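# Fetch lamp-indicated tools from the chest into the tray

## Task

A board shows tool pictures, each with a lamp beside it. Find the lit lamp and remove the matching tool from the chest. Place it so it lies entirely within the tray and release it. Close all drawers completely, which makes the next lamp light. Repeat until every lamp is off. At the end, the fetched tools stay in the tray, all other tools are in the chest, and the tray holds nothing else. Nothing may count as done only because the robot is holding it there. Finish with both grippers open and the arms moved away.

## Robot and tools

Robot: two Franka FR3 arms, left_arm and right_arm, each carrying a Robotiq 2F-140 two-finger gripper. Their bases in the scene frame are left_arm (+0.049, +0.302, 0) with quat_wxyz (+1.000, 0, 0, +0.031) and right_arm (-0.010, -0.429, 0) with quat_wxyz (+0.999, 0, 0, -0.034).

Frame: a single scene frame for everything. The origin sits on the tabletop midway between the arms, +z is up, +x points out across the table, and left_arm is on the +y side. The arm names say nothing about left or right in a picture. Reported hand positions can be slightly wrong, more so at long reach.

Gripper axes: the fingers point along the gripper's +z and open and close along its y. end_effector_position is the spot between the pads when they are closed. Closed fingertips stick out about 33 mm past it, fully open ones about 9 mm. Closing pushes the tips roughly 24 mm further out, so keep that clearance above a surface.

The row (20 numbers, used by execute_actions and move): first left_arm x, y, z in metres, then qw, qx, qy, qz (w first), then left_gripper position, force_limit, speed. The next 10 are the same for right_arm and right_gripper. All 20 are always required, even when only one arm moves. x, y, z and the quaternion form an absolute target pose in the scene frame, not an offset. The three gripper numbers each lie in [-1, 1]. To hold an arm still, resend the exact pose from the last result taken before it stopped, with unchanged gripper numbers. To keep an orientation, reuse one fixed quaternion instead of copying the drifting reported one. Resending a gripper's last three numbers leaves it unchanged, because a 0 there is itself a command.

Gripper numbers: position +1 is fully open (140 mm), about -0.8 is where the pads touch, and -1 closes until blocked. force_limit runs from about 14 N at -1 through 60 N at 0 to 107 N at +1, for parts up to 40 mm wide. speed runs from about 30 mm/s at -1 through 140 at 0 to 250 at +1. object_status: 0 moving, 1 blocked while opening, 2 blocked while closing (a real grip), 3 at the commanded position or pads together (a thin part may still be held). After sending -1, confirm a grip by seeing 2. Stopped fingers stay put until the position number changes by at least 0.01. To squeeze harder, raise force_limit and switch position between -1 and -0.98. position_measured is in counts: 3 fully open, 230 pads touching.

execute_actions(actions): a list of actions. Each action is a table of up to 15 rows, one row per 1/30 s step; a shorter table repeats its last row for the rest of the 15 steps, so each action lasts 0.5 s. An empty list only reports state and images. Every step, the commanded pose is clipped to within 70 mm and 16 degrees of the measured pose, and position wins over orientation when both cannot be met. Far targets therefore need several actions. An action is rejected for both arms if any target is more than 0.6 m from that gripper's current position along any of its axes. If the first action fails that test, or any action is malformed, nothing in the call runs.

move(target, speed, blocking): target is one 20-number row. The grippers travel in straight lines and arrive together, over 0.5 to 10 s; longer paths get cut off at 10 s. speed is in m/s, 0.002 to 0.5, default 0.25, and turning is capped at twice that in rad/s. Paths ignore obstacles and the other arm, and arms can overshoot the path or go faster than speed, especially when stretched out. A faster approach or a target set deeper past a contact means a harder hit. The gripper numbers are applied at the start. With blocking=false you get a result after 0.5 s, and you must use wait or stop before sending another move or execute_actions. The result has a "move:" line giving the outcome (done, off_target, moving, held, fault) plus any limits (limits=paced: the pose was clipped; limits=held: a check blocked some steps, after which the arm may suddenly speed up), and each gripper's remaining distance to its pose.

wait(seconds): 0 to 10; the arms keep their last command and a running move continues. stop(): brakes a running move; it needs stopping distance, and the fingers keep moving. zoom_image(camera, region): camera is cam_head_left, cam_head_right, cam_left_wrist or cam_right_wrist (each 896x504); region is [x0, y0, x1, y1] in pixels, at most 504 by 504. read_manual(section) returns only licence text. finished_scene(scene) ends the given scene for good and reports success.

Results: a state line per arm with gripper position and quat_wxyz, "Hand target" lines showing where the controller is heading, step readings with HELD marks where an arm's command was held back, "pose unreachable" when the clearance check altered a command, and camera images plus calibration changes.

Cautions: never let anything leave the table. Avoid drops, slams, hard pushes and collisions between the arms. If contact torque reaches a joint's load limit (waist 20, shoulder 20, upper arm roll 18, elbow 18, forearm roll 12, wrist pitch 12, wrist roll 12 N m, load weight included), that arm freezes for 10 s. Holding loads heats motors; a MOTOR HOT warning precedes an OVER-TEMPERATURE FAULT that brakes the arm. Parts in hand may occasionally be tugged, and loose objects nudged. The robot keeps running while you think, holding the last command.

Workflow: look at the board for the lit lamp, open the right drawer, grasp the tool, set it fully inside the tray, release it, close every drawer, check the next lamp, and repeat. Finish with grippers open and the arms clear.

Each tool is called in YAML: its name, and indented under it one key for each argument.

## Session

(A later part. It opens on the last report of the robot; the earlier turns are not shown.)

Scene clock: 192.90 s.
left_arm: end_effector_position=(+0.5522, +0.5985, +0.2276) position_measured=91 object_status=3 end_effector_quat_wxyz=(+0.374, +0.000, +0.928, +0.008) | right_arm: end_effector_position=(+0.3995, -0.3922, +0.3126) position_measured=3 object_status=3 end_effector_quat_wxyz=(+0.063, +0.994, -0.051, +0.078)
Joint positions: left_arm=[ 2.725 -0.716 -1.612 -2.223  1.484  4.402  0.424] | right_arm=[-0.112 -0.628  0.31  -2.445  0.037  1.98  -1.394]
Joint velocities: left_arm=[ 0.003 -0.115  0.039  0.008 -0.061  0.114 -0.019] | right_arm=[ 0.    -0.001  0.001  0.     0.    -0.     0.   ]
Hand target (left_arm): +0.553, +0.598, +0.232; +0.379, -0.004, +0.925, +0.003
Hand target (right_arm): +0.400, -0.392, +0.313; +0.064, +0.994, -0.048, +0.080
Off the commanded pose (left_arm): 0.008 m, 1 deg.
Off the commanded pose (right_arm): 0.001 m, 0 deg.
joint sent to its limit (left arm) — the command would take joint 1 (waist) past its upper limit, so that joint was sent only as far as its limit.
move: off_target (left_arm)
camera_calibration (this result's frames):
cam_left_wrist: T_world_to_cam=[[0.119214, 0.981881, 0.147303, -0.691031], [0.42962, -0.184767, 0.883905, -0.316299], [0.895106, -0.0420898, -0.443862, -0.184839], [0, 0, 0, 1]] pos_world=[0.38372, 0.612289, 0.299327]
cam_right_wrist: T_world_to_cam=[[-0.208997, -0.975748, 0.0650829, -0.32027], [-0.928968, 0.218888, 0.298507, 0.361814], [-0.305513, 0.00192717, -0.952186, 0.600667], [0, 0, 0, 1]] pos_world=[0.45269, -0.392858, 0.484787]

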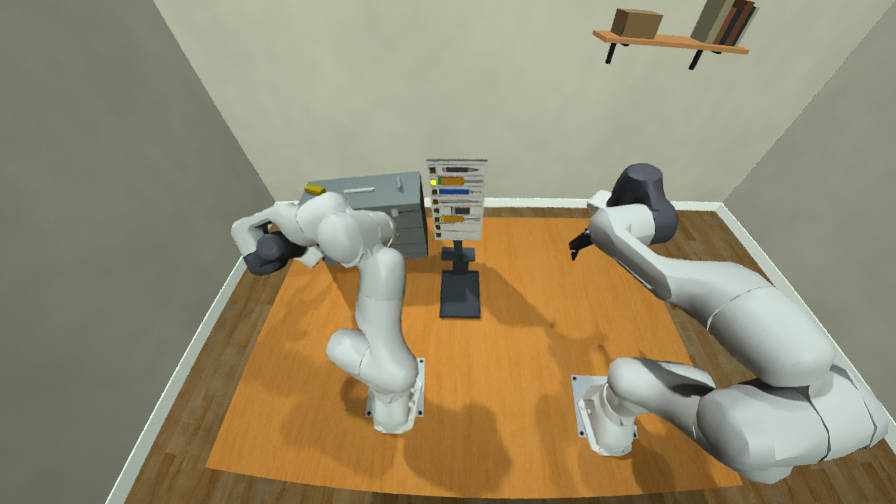

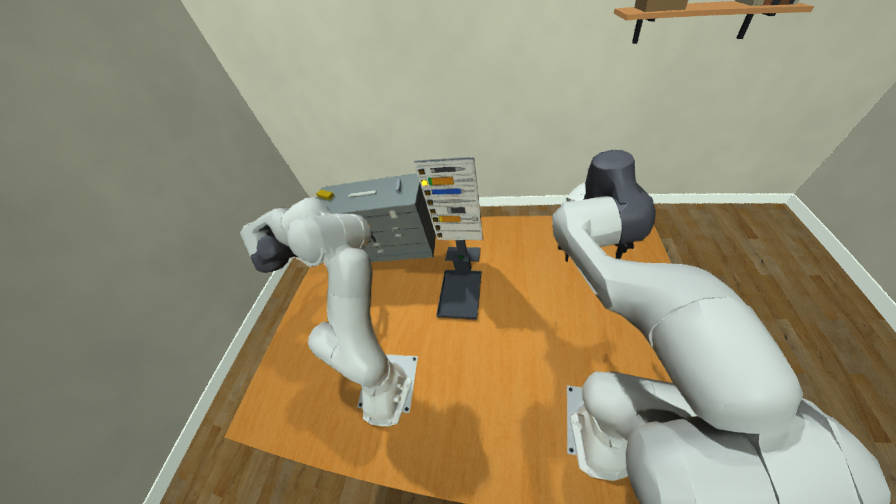

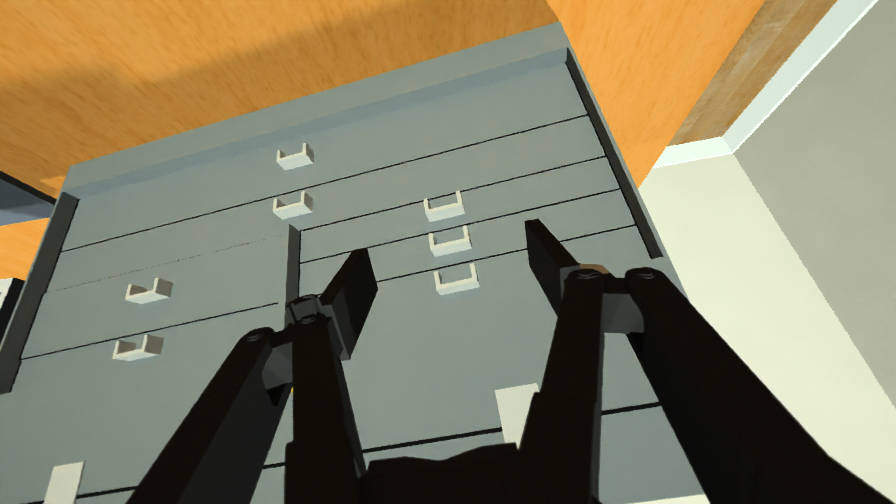

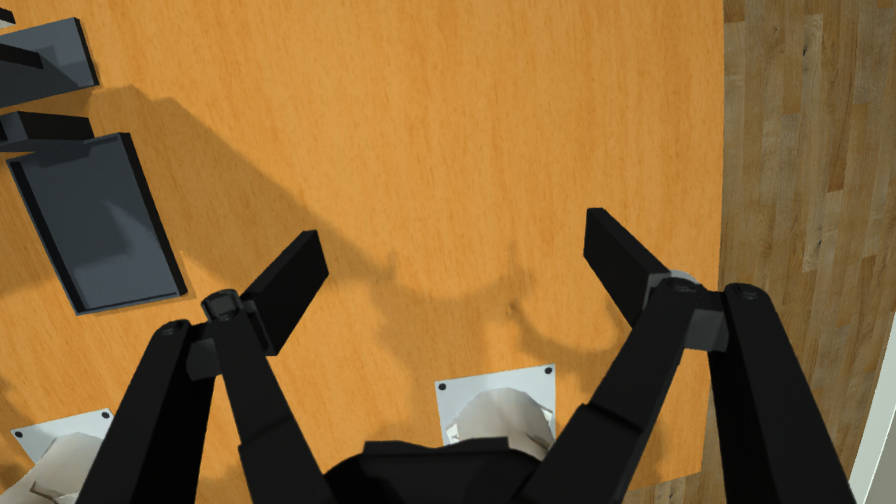

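move:
  target: [0.588,0.6,0.228,0.383,0,0.924,0,0.3,0.5,0,0.4,-0.392,0.313,0.064,0.994,-0.048,0.08,1,0,0]
  speed: 0.05

move:
  target: [0.588,0.6,0.228,0.383,0,0.924,0,-1,0.5,0,0.4,-0.392,0.313,0.064,0.994,-0.048,0.08,1,0,0]

move:
  target: [0.45,0.59,0.228,0.383,0,0.924,0,-1,0.5,0,0.4,-0.392,0.313,0.064,0.994,-0.048,0.08,1,0,0]
  speed: 0.05

Scene clock: 194.17 s.
left_arm: end_effector_position=(+0.5827, +0.6005, +0.2204) position_measured=91 object_status=3 end_effector_quat_wxyz=(+0.372, +0.001, +0.928, +0.017) | right_arm: end_effector_position=(+0.3995, -0.3922, +0.3126) position_measured=3 object_status=3 end_effector_quat_wxyz=(+0.063, +0.994, -0.051, +0.078)
Joint positions: left_arm=[ 2.728 -0.863 -1.614 -2.15   1.383  4.461  0.354] | right_arm=[-0.112 -0.628  0.31  -2.445  0.037  1.98  -1.394]
Joint velocities: left_arm=[ 0.001 -0.112  0.042  0.011 -0.064  0.101 -0.054] | right_arm=[-0.001 -0.001  0.002  0.     0.001 -0.    -0.002]
Hand target (left_arm): +0.588, +0.599, +0.228; +0.381, -0.004, +0.924, +0.011
Hand target (right_arm): +0.400, -0.392, +0.313; +0.064, +0.994, -0.048, +0.080
Off the commanded pose (left_arm): 0.009 m, 2 deg.
Off the commanded pose (right_arm): 0.001 m, 0 deg.
joint sent to its limit (left arm) — the command would take joint 1 (waist) past its upper limit, so that joint was sent only as far as its limit.
move: off_target (left_arm)
camera_calibration (this result's frames):
cam_left_wrist: T_world_to_cam=[[0.113869, 0.980053, 0.162883, -0.694814], [0.433433, -0.196529, 0.879495, -0.316894], [0.893963, -0.0295482, -0.447166, -0.221397], [0, 0, 0, 1]] pos_world=[0.414391, 0.612133, 0.292879]
cam_right_wrist: T_world_to_cam=[[-0.208987, -0.97575, 0.0650879, -0.320275], [-0.92897, 0.21888, 0.298506, 0.36181], [-0.305513, 0.00191909, -0.952186, 0.600661], [0, 0, 0, 1]] pos_world=[0.452688, -0.392854, 0.484785]

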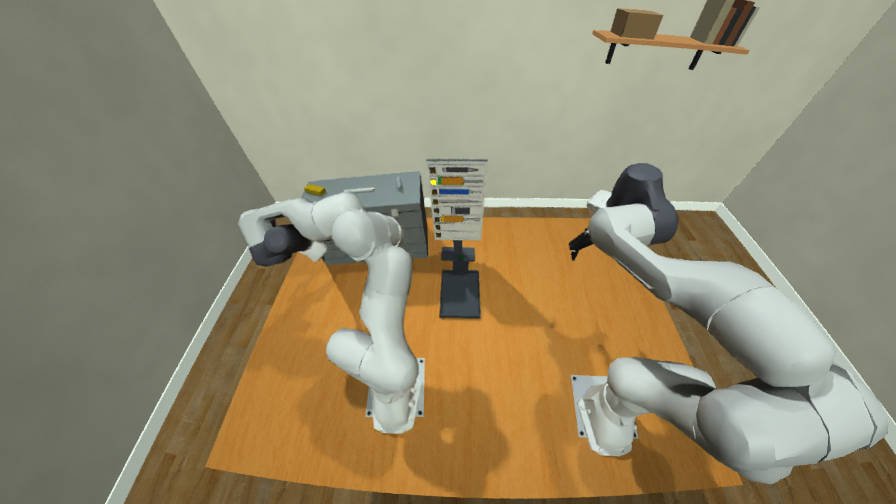

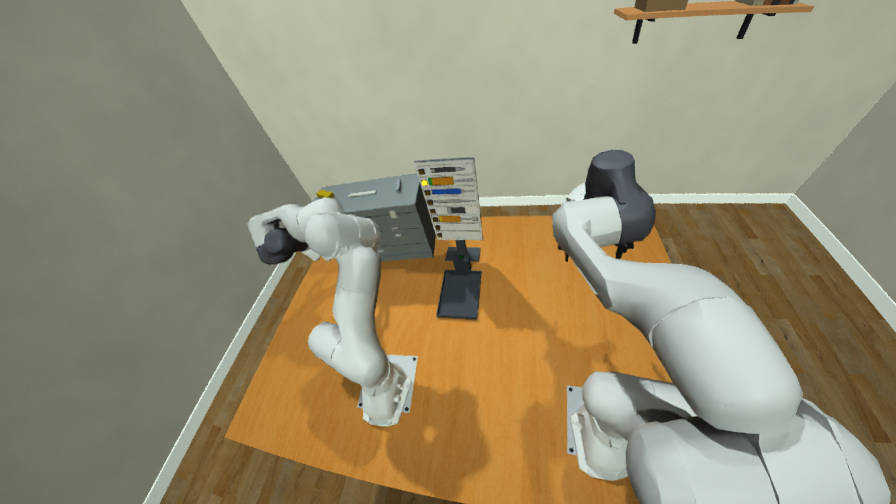

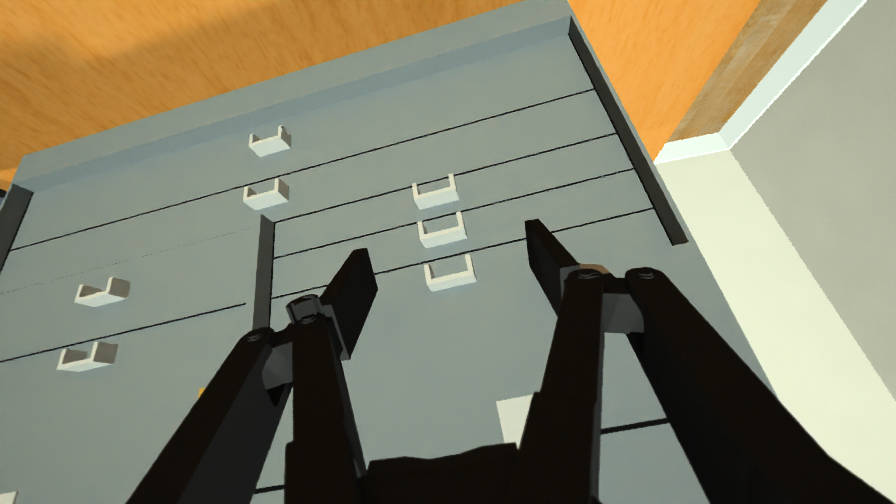

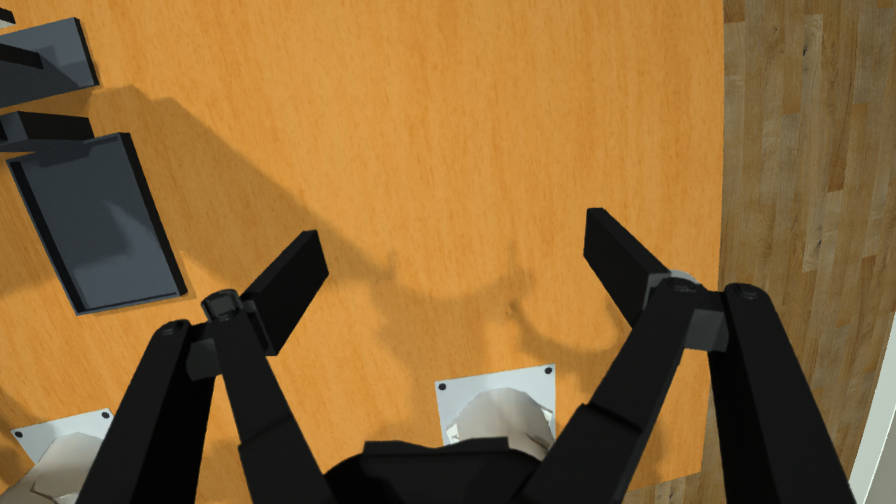

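Scene clock: 194.87 s.
left_arm: end_effector_position=(+0.5838, +0.5995, +0.2225) position_measured=195 object_status=2 end_effector_quat_wxyz=(+0.375, -0.001, +0.927, +0.014) | right_arm: end_effector_position=(+0.3995, -0.3922, +0.3126) position_measured=3 object_status=3 end_effector_quat_wxyz=(+0.063, +0.994, -0.051, +0.078)
Joint positions: left_arm=[ 2.728 -0.9   -1.598 -2.146  1.359  4.499  0.339] | right_arm=[-0.112 -0.628  0.31  -2.445  0.037  1.98  -1.394]
Joint velocities: left_arm=[ 0.001 -0.042  0.016  0.002 -0.025  0.038 -0.019] | right_arm=[ 0.     0.     0.     0.001 -0.001  0.001 -0.001]
Hand target (left_arm): +0.588, +0.599, +0.228; +0.382, -0.004, +0.924, +0.011
Hand target (right_arm): +0.400, -0.392, +0.313; +0.064, +0.994, -0.048, +0.080
Off the commanded pose (left_arm): 0.007 m, 2 deg.
Off the commanded pose (right_arm): 0.001 m, 0 deg.
joint sent to its limit (left arm) — the command would take joint 1 (waist) past its upper limit, so that joint was sent only as far as its limit.
move: off_target (left_arm)
camera_calibration (this result's frames):
cam_left_wrist: T_world_to_cam=[[0.111887, 0.981283, 0.156735, -0.692479], [0.428734, -0.189959, 0.883234, -0.321441], [0.896475, -0.0316242, -0.441964, -0.2229], [0, 0, 0, 1]] pos_world=[0.415116, 0.611407, 0.29393]
cam_right_wrist: T_world_to_cam=[[-0.208984, -0.975751, 0.0650895, -0.320276], [-0.928971, 0.218877, 0.298506, 0.361809], [-0.305514, 0.00191648, -0.952186, 0.600659], [0, 0, 0, 1]] pos_world=[0.452688, -0.392853, 0.484784]

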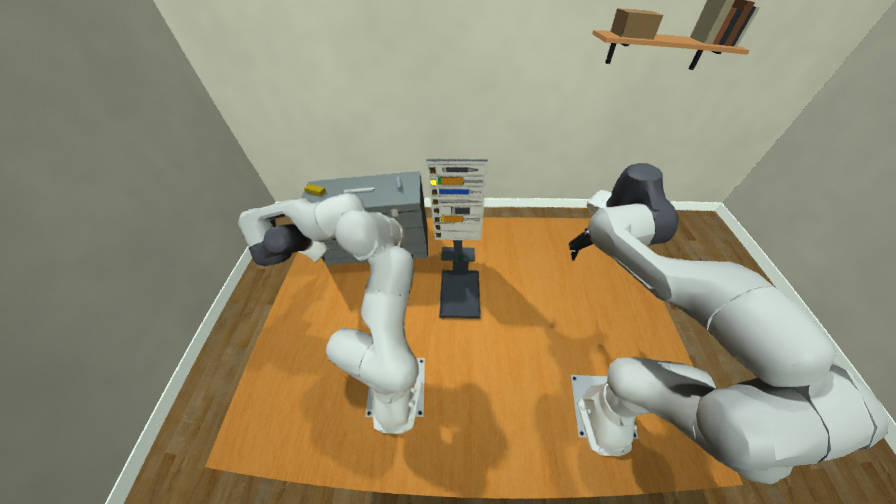

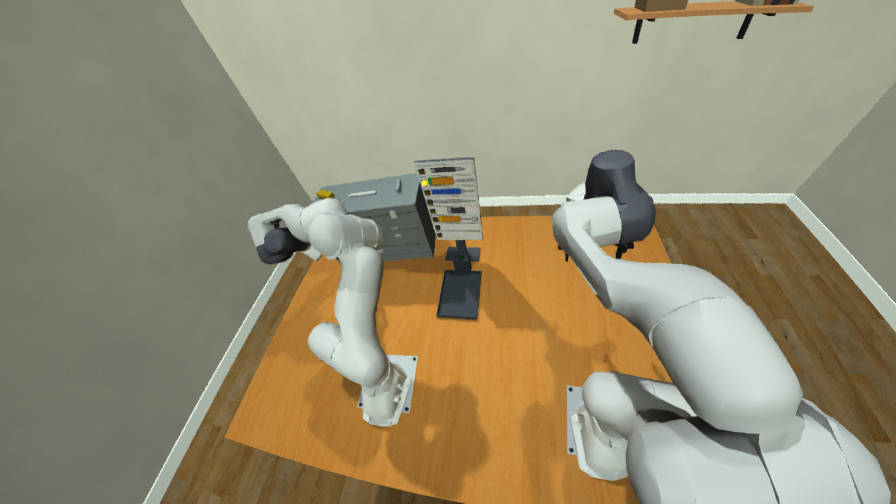

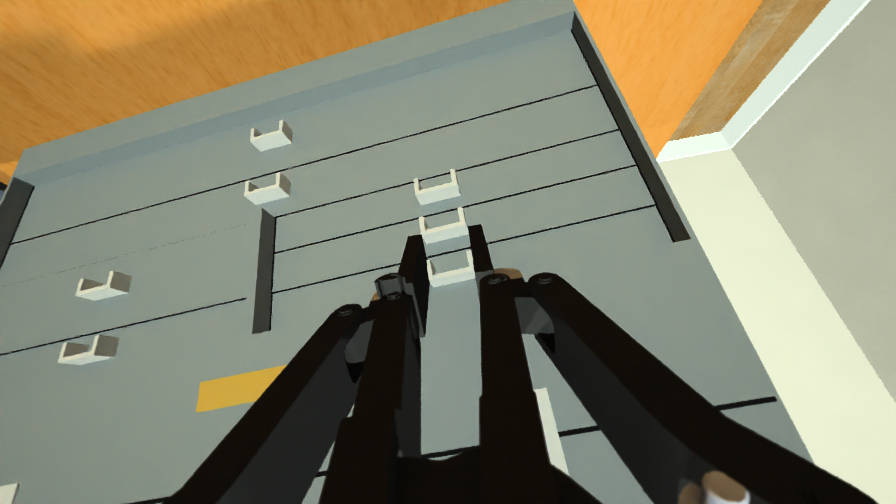

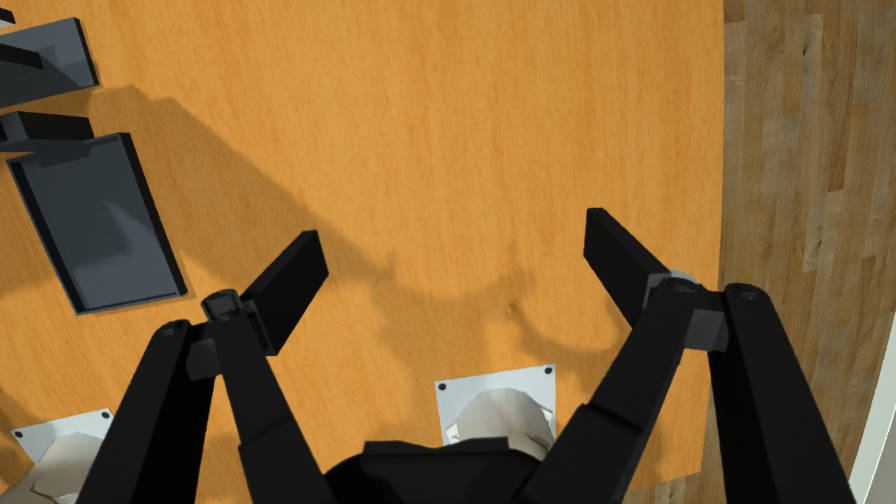

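Scene clock: 197.90 s.
left_arm: end_effector_position=(+0.4528, +0.5886, +0.2252) position_measured=195 object_status=2 end_effector_quat_wxyz=(+0.380, -0.003, +0.925, -0.003) | right_arm: end_effector_position=(+0.3995, -0.3922, +0.3126) position_measured=3 object_status=3 end_effector_quat_wxyz=(+0.063, +0.994, -0.051, +0.078)
Joint positions: left_arm=[ 2.72  -0.685 -1.453 -2.469  1.553  4.526  0.657] | right_arm=[-0.112 -0.628  0.31  -2.445  0.037  1.98  -1.394]
Joint velocities: left_arm=[ 0.002  0.005  0.002 -0.002  0.005 -0.002  0.024] | right_arm=[-0.     0.     0.    -0.001 -0.    -0.001  0.001]
Hand target (left_arm): +0.451, +0.592, +0.230; +0.385, -0.000, +0.923, +0.000
Hand target (right_arm): +0.400, -0.392, +0.313; +0.064, +0.994, -0.048, +0.080
Off the commanded pose (left_arm): 0.004 m, 1 deg.
Off the commanded pose (right_arm): 0.001 m, 0 deg.
move: off_target (left_arm)
camera_calibration (this result's frames):
cam_left_wrist: T_world_to_cam=[[0.120144, 0.984669, 0.126459, -0.666425], [0.417556, -0.165687, 0.893417, -0.281235], [0.900673, -0.0545346, -0.431061, -0.0954035], [0, 0, 0, 1]] pos_world=[0.283425, 0.604409, 0.294411]
cam_right_wrist: T_world_to_cam=[[-0.208975, -0.975752, 0.065093, -0.320279], [-0.928972, 0.21887, 0.298508, 0.361805], [-0.305516, 0.00191111, -0.952185, 0.600655], [0, 0, 0, 1]] pos_world=[0.452686, -0.392849, 0.484781]

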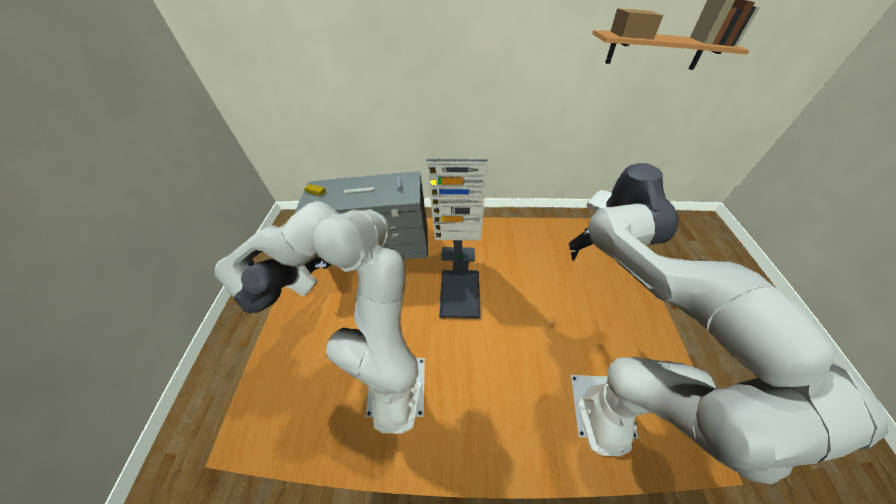

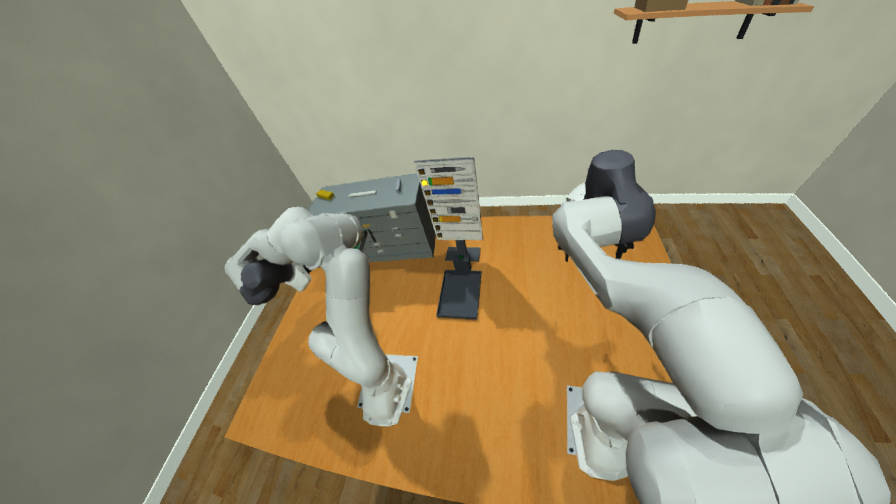

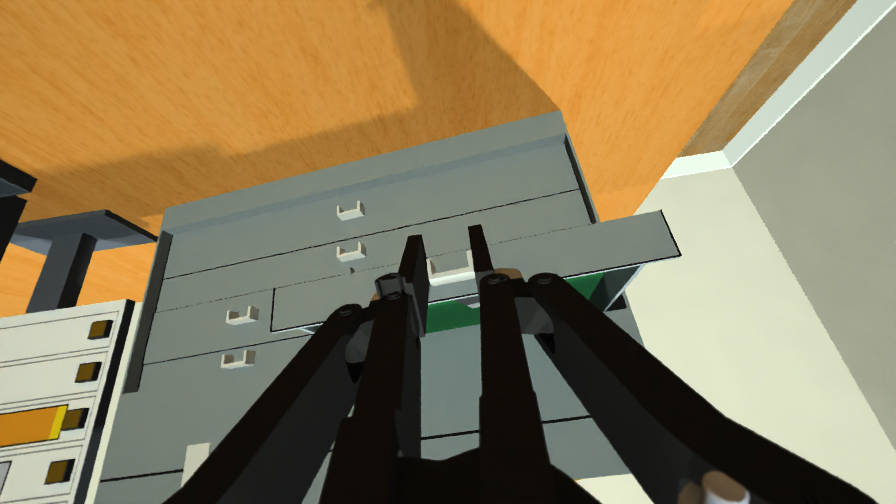

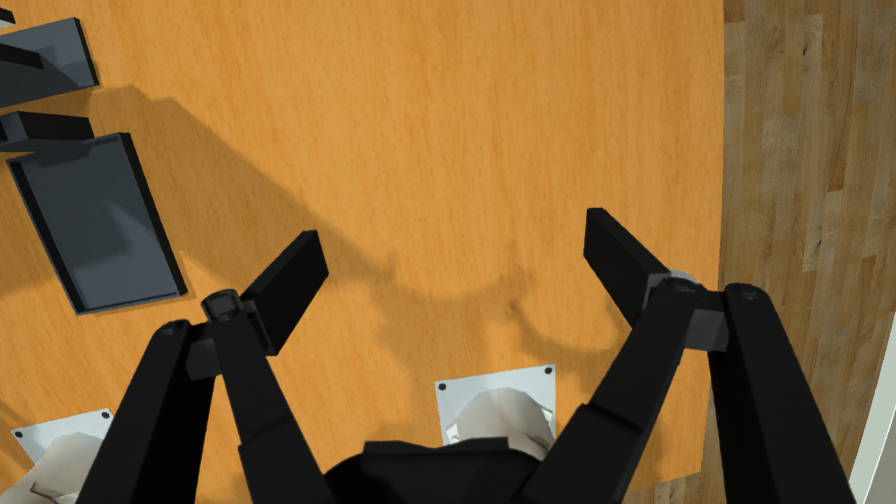

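move:
  target: [0.45,0.59,0.33,0.383,0,0.924,0,0.3,0.5,0,0.4,-0.392,0.313,0.064,0.994,-0.048,0.08,1,0,0]
  speed: 0.08

Scene clock: 199.93 s.
left_arm: end_effector_position=(+0.4508, +0.5904, +0.3291) position_measured=91 object_status=3 end_effector_quat_wxyz=(+0.382, +0.006, +0.924, +0.004) | right_arm: end_effector_position=(+0.3995, -0.3922, +0.3126) position_measured=3 object_status=3 end_effector_quat_wxyz=(+0.063, +0.994, -0.051, +0.078)
Joint positions: left_arm=[ 2.508 -0.579 -1.168 -2.282  1.774  4.531  0.394] | right_arm=[-0.111 -0.628  0.31  -2.445  0.037  1.98  -1.394]
Joint velocities: left_arm=[-0.     0.001  0.002  0.002  0.002 -0.    -0.031] | right_arm=[ 0.001  0.002 -0.001 -0.001 -0.001 -0.     0.001]
Hand target (left_arm): +0.450, +0.589, +0.330; +0.382, +0.001, +0.924, -0.000
Hand target (right_arm): +0.400, -0.392, +0.313; +0.064, +0.994, -0.048, +0.080
Off the commanded pose (left_arm): 0.001 m, 1 deg.
Off the commanded pose (right_arm): 0.001 m, 0 deg.
joint sent to its limit (left arm) — the command would take joint 6 (wrist pitch) past its upper limit, so that joint was sent only as far as its limit.
move: done
camera_calibration (this result's frames):
cam_left_wrist: T_world_to_cam=[[0.129418, 0.980743, 0.146266, -0.689487], [0.410944, -0.187291, 0.892214, -0.3568], [0.902428, -0.0553616, -0.42727, -0.050264], [0, 0, 0, 1]] pos_world=[0.281217, 0.606602, 0.397714]
cam_right_wrist: T_world_to_cam=[[-0.208962, -0.975755, 0.0650987, -0.320284], [-0.928975, 0.21886, 0.298507, 0.3618], [-0.305517, 0.00190172, -0.952185, 0.600649], [0, 0, 0, 1]] pos_world=[0.452685, -0.392844, 0.484779]

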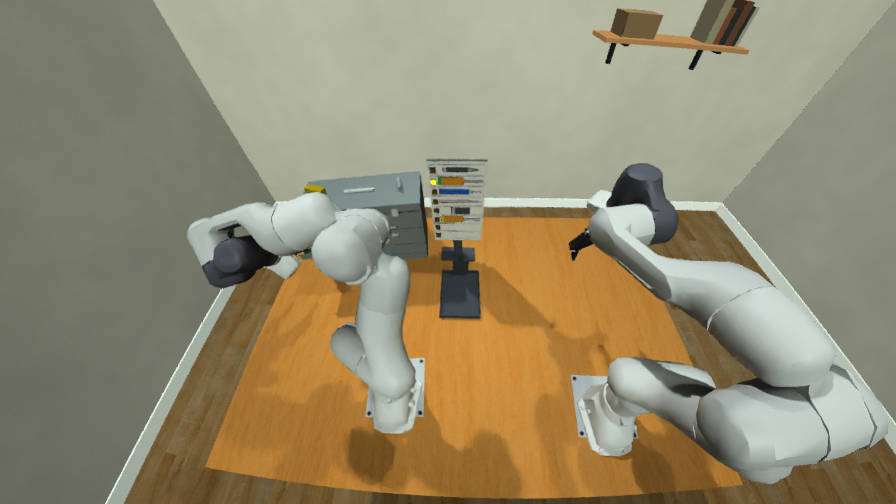

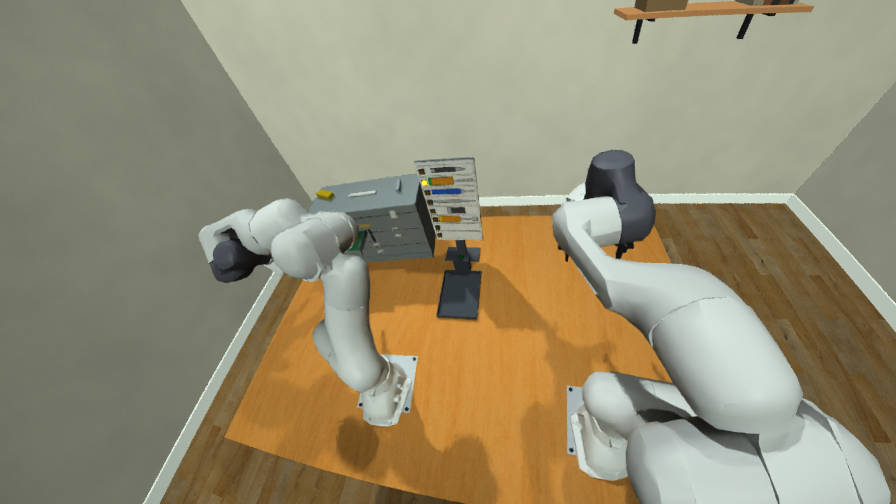

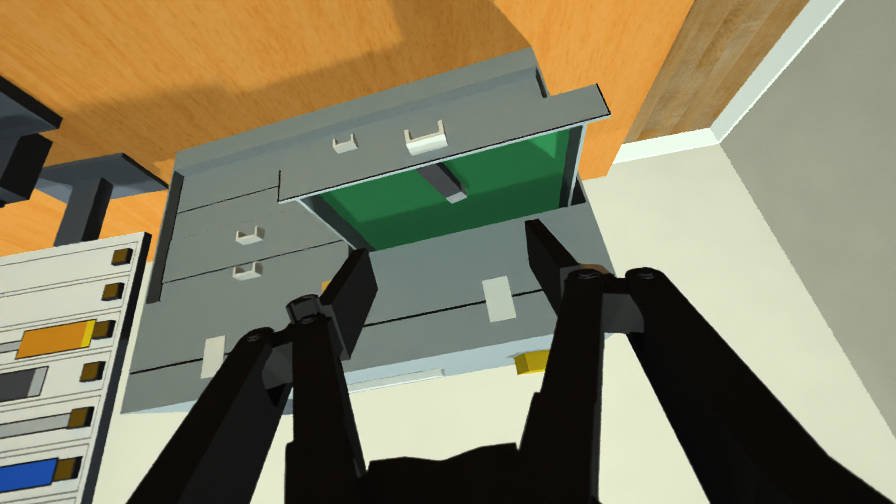

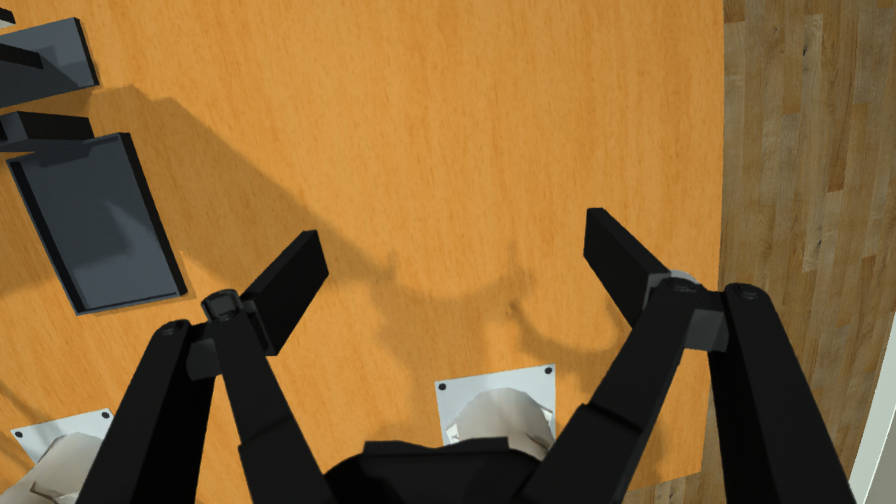

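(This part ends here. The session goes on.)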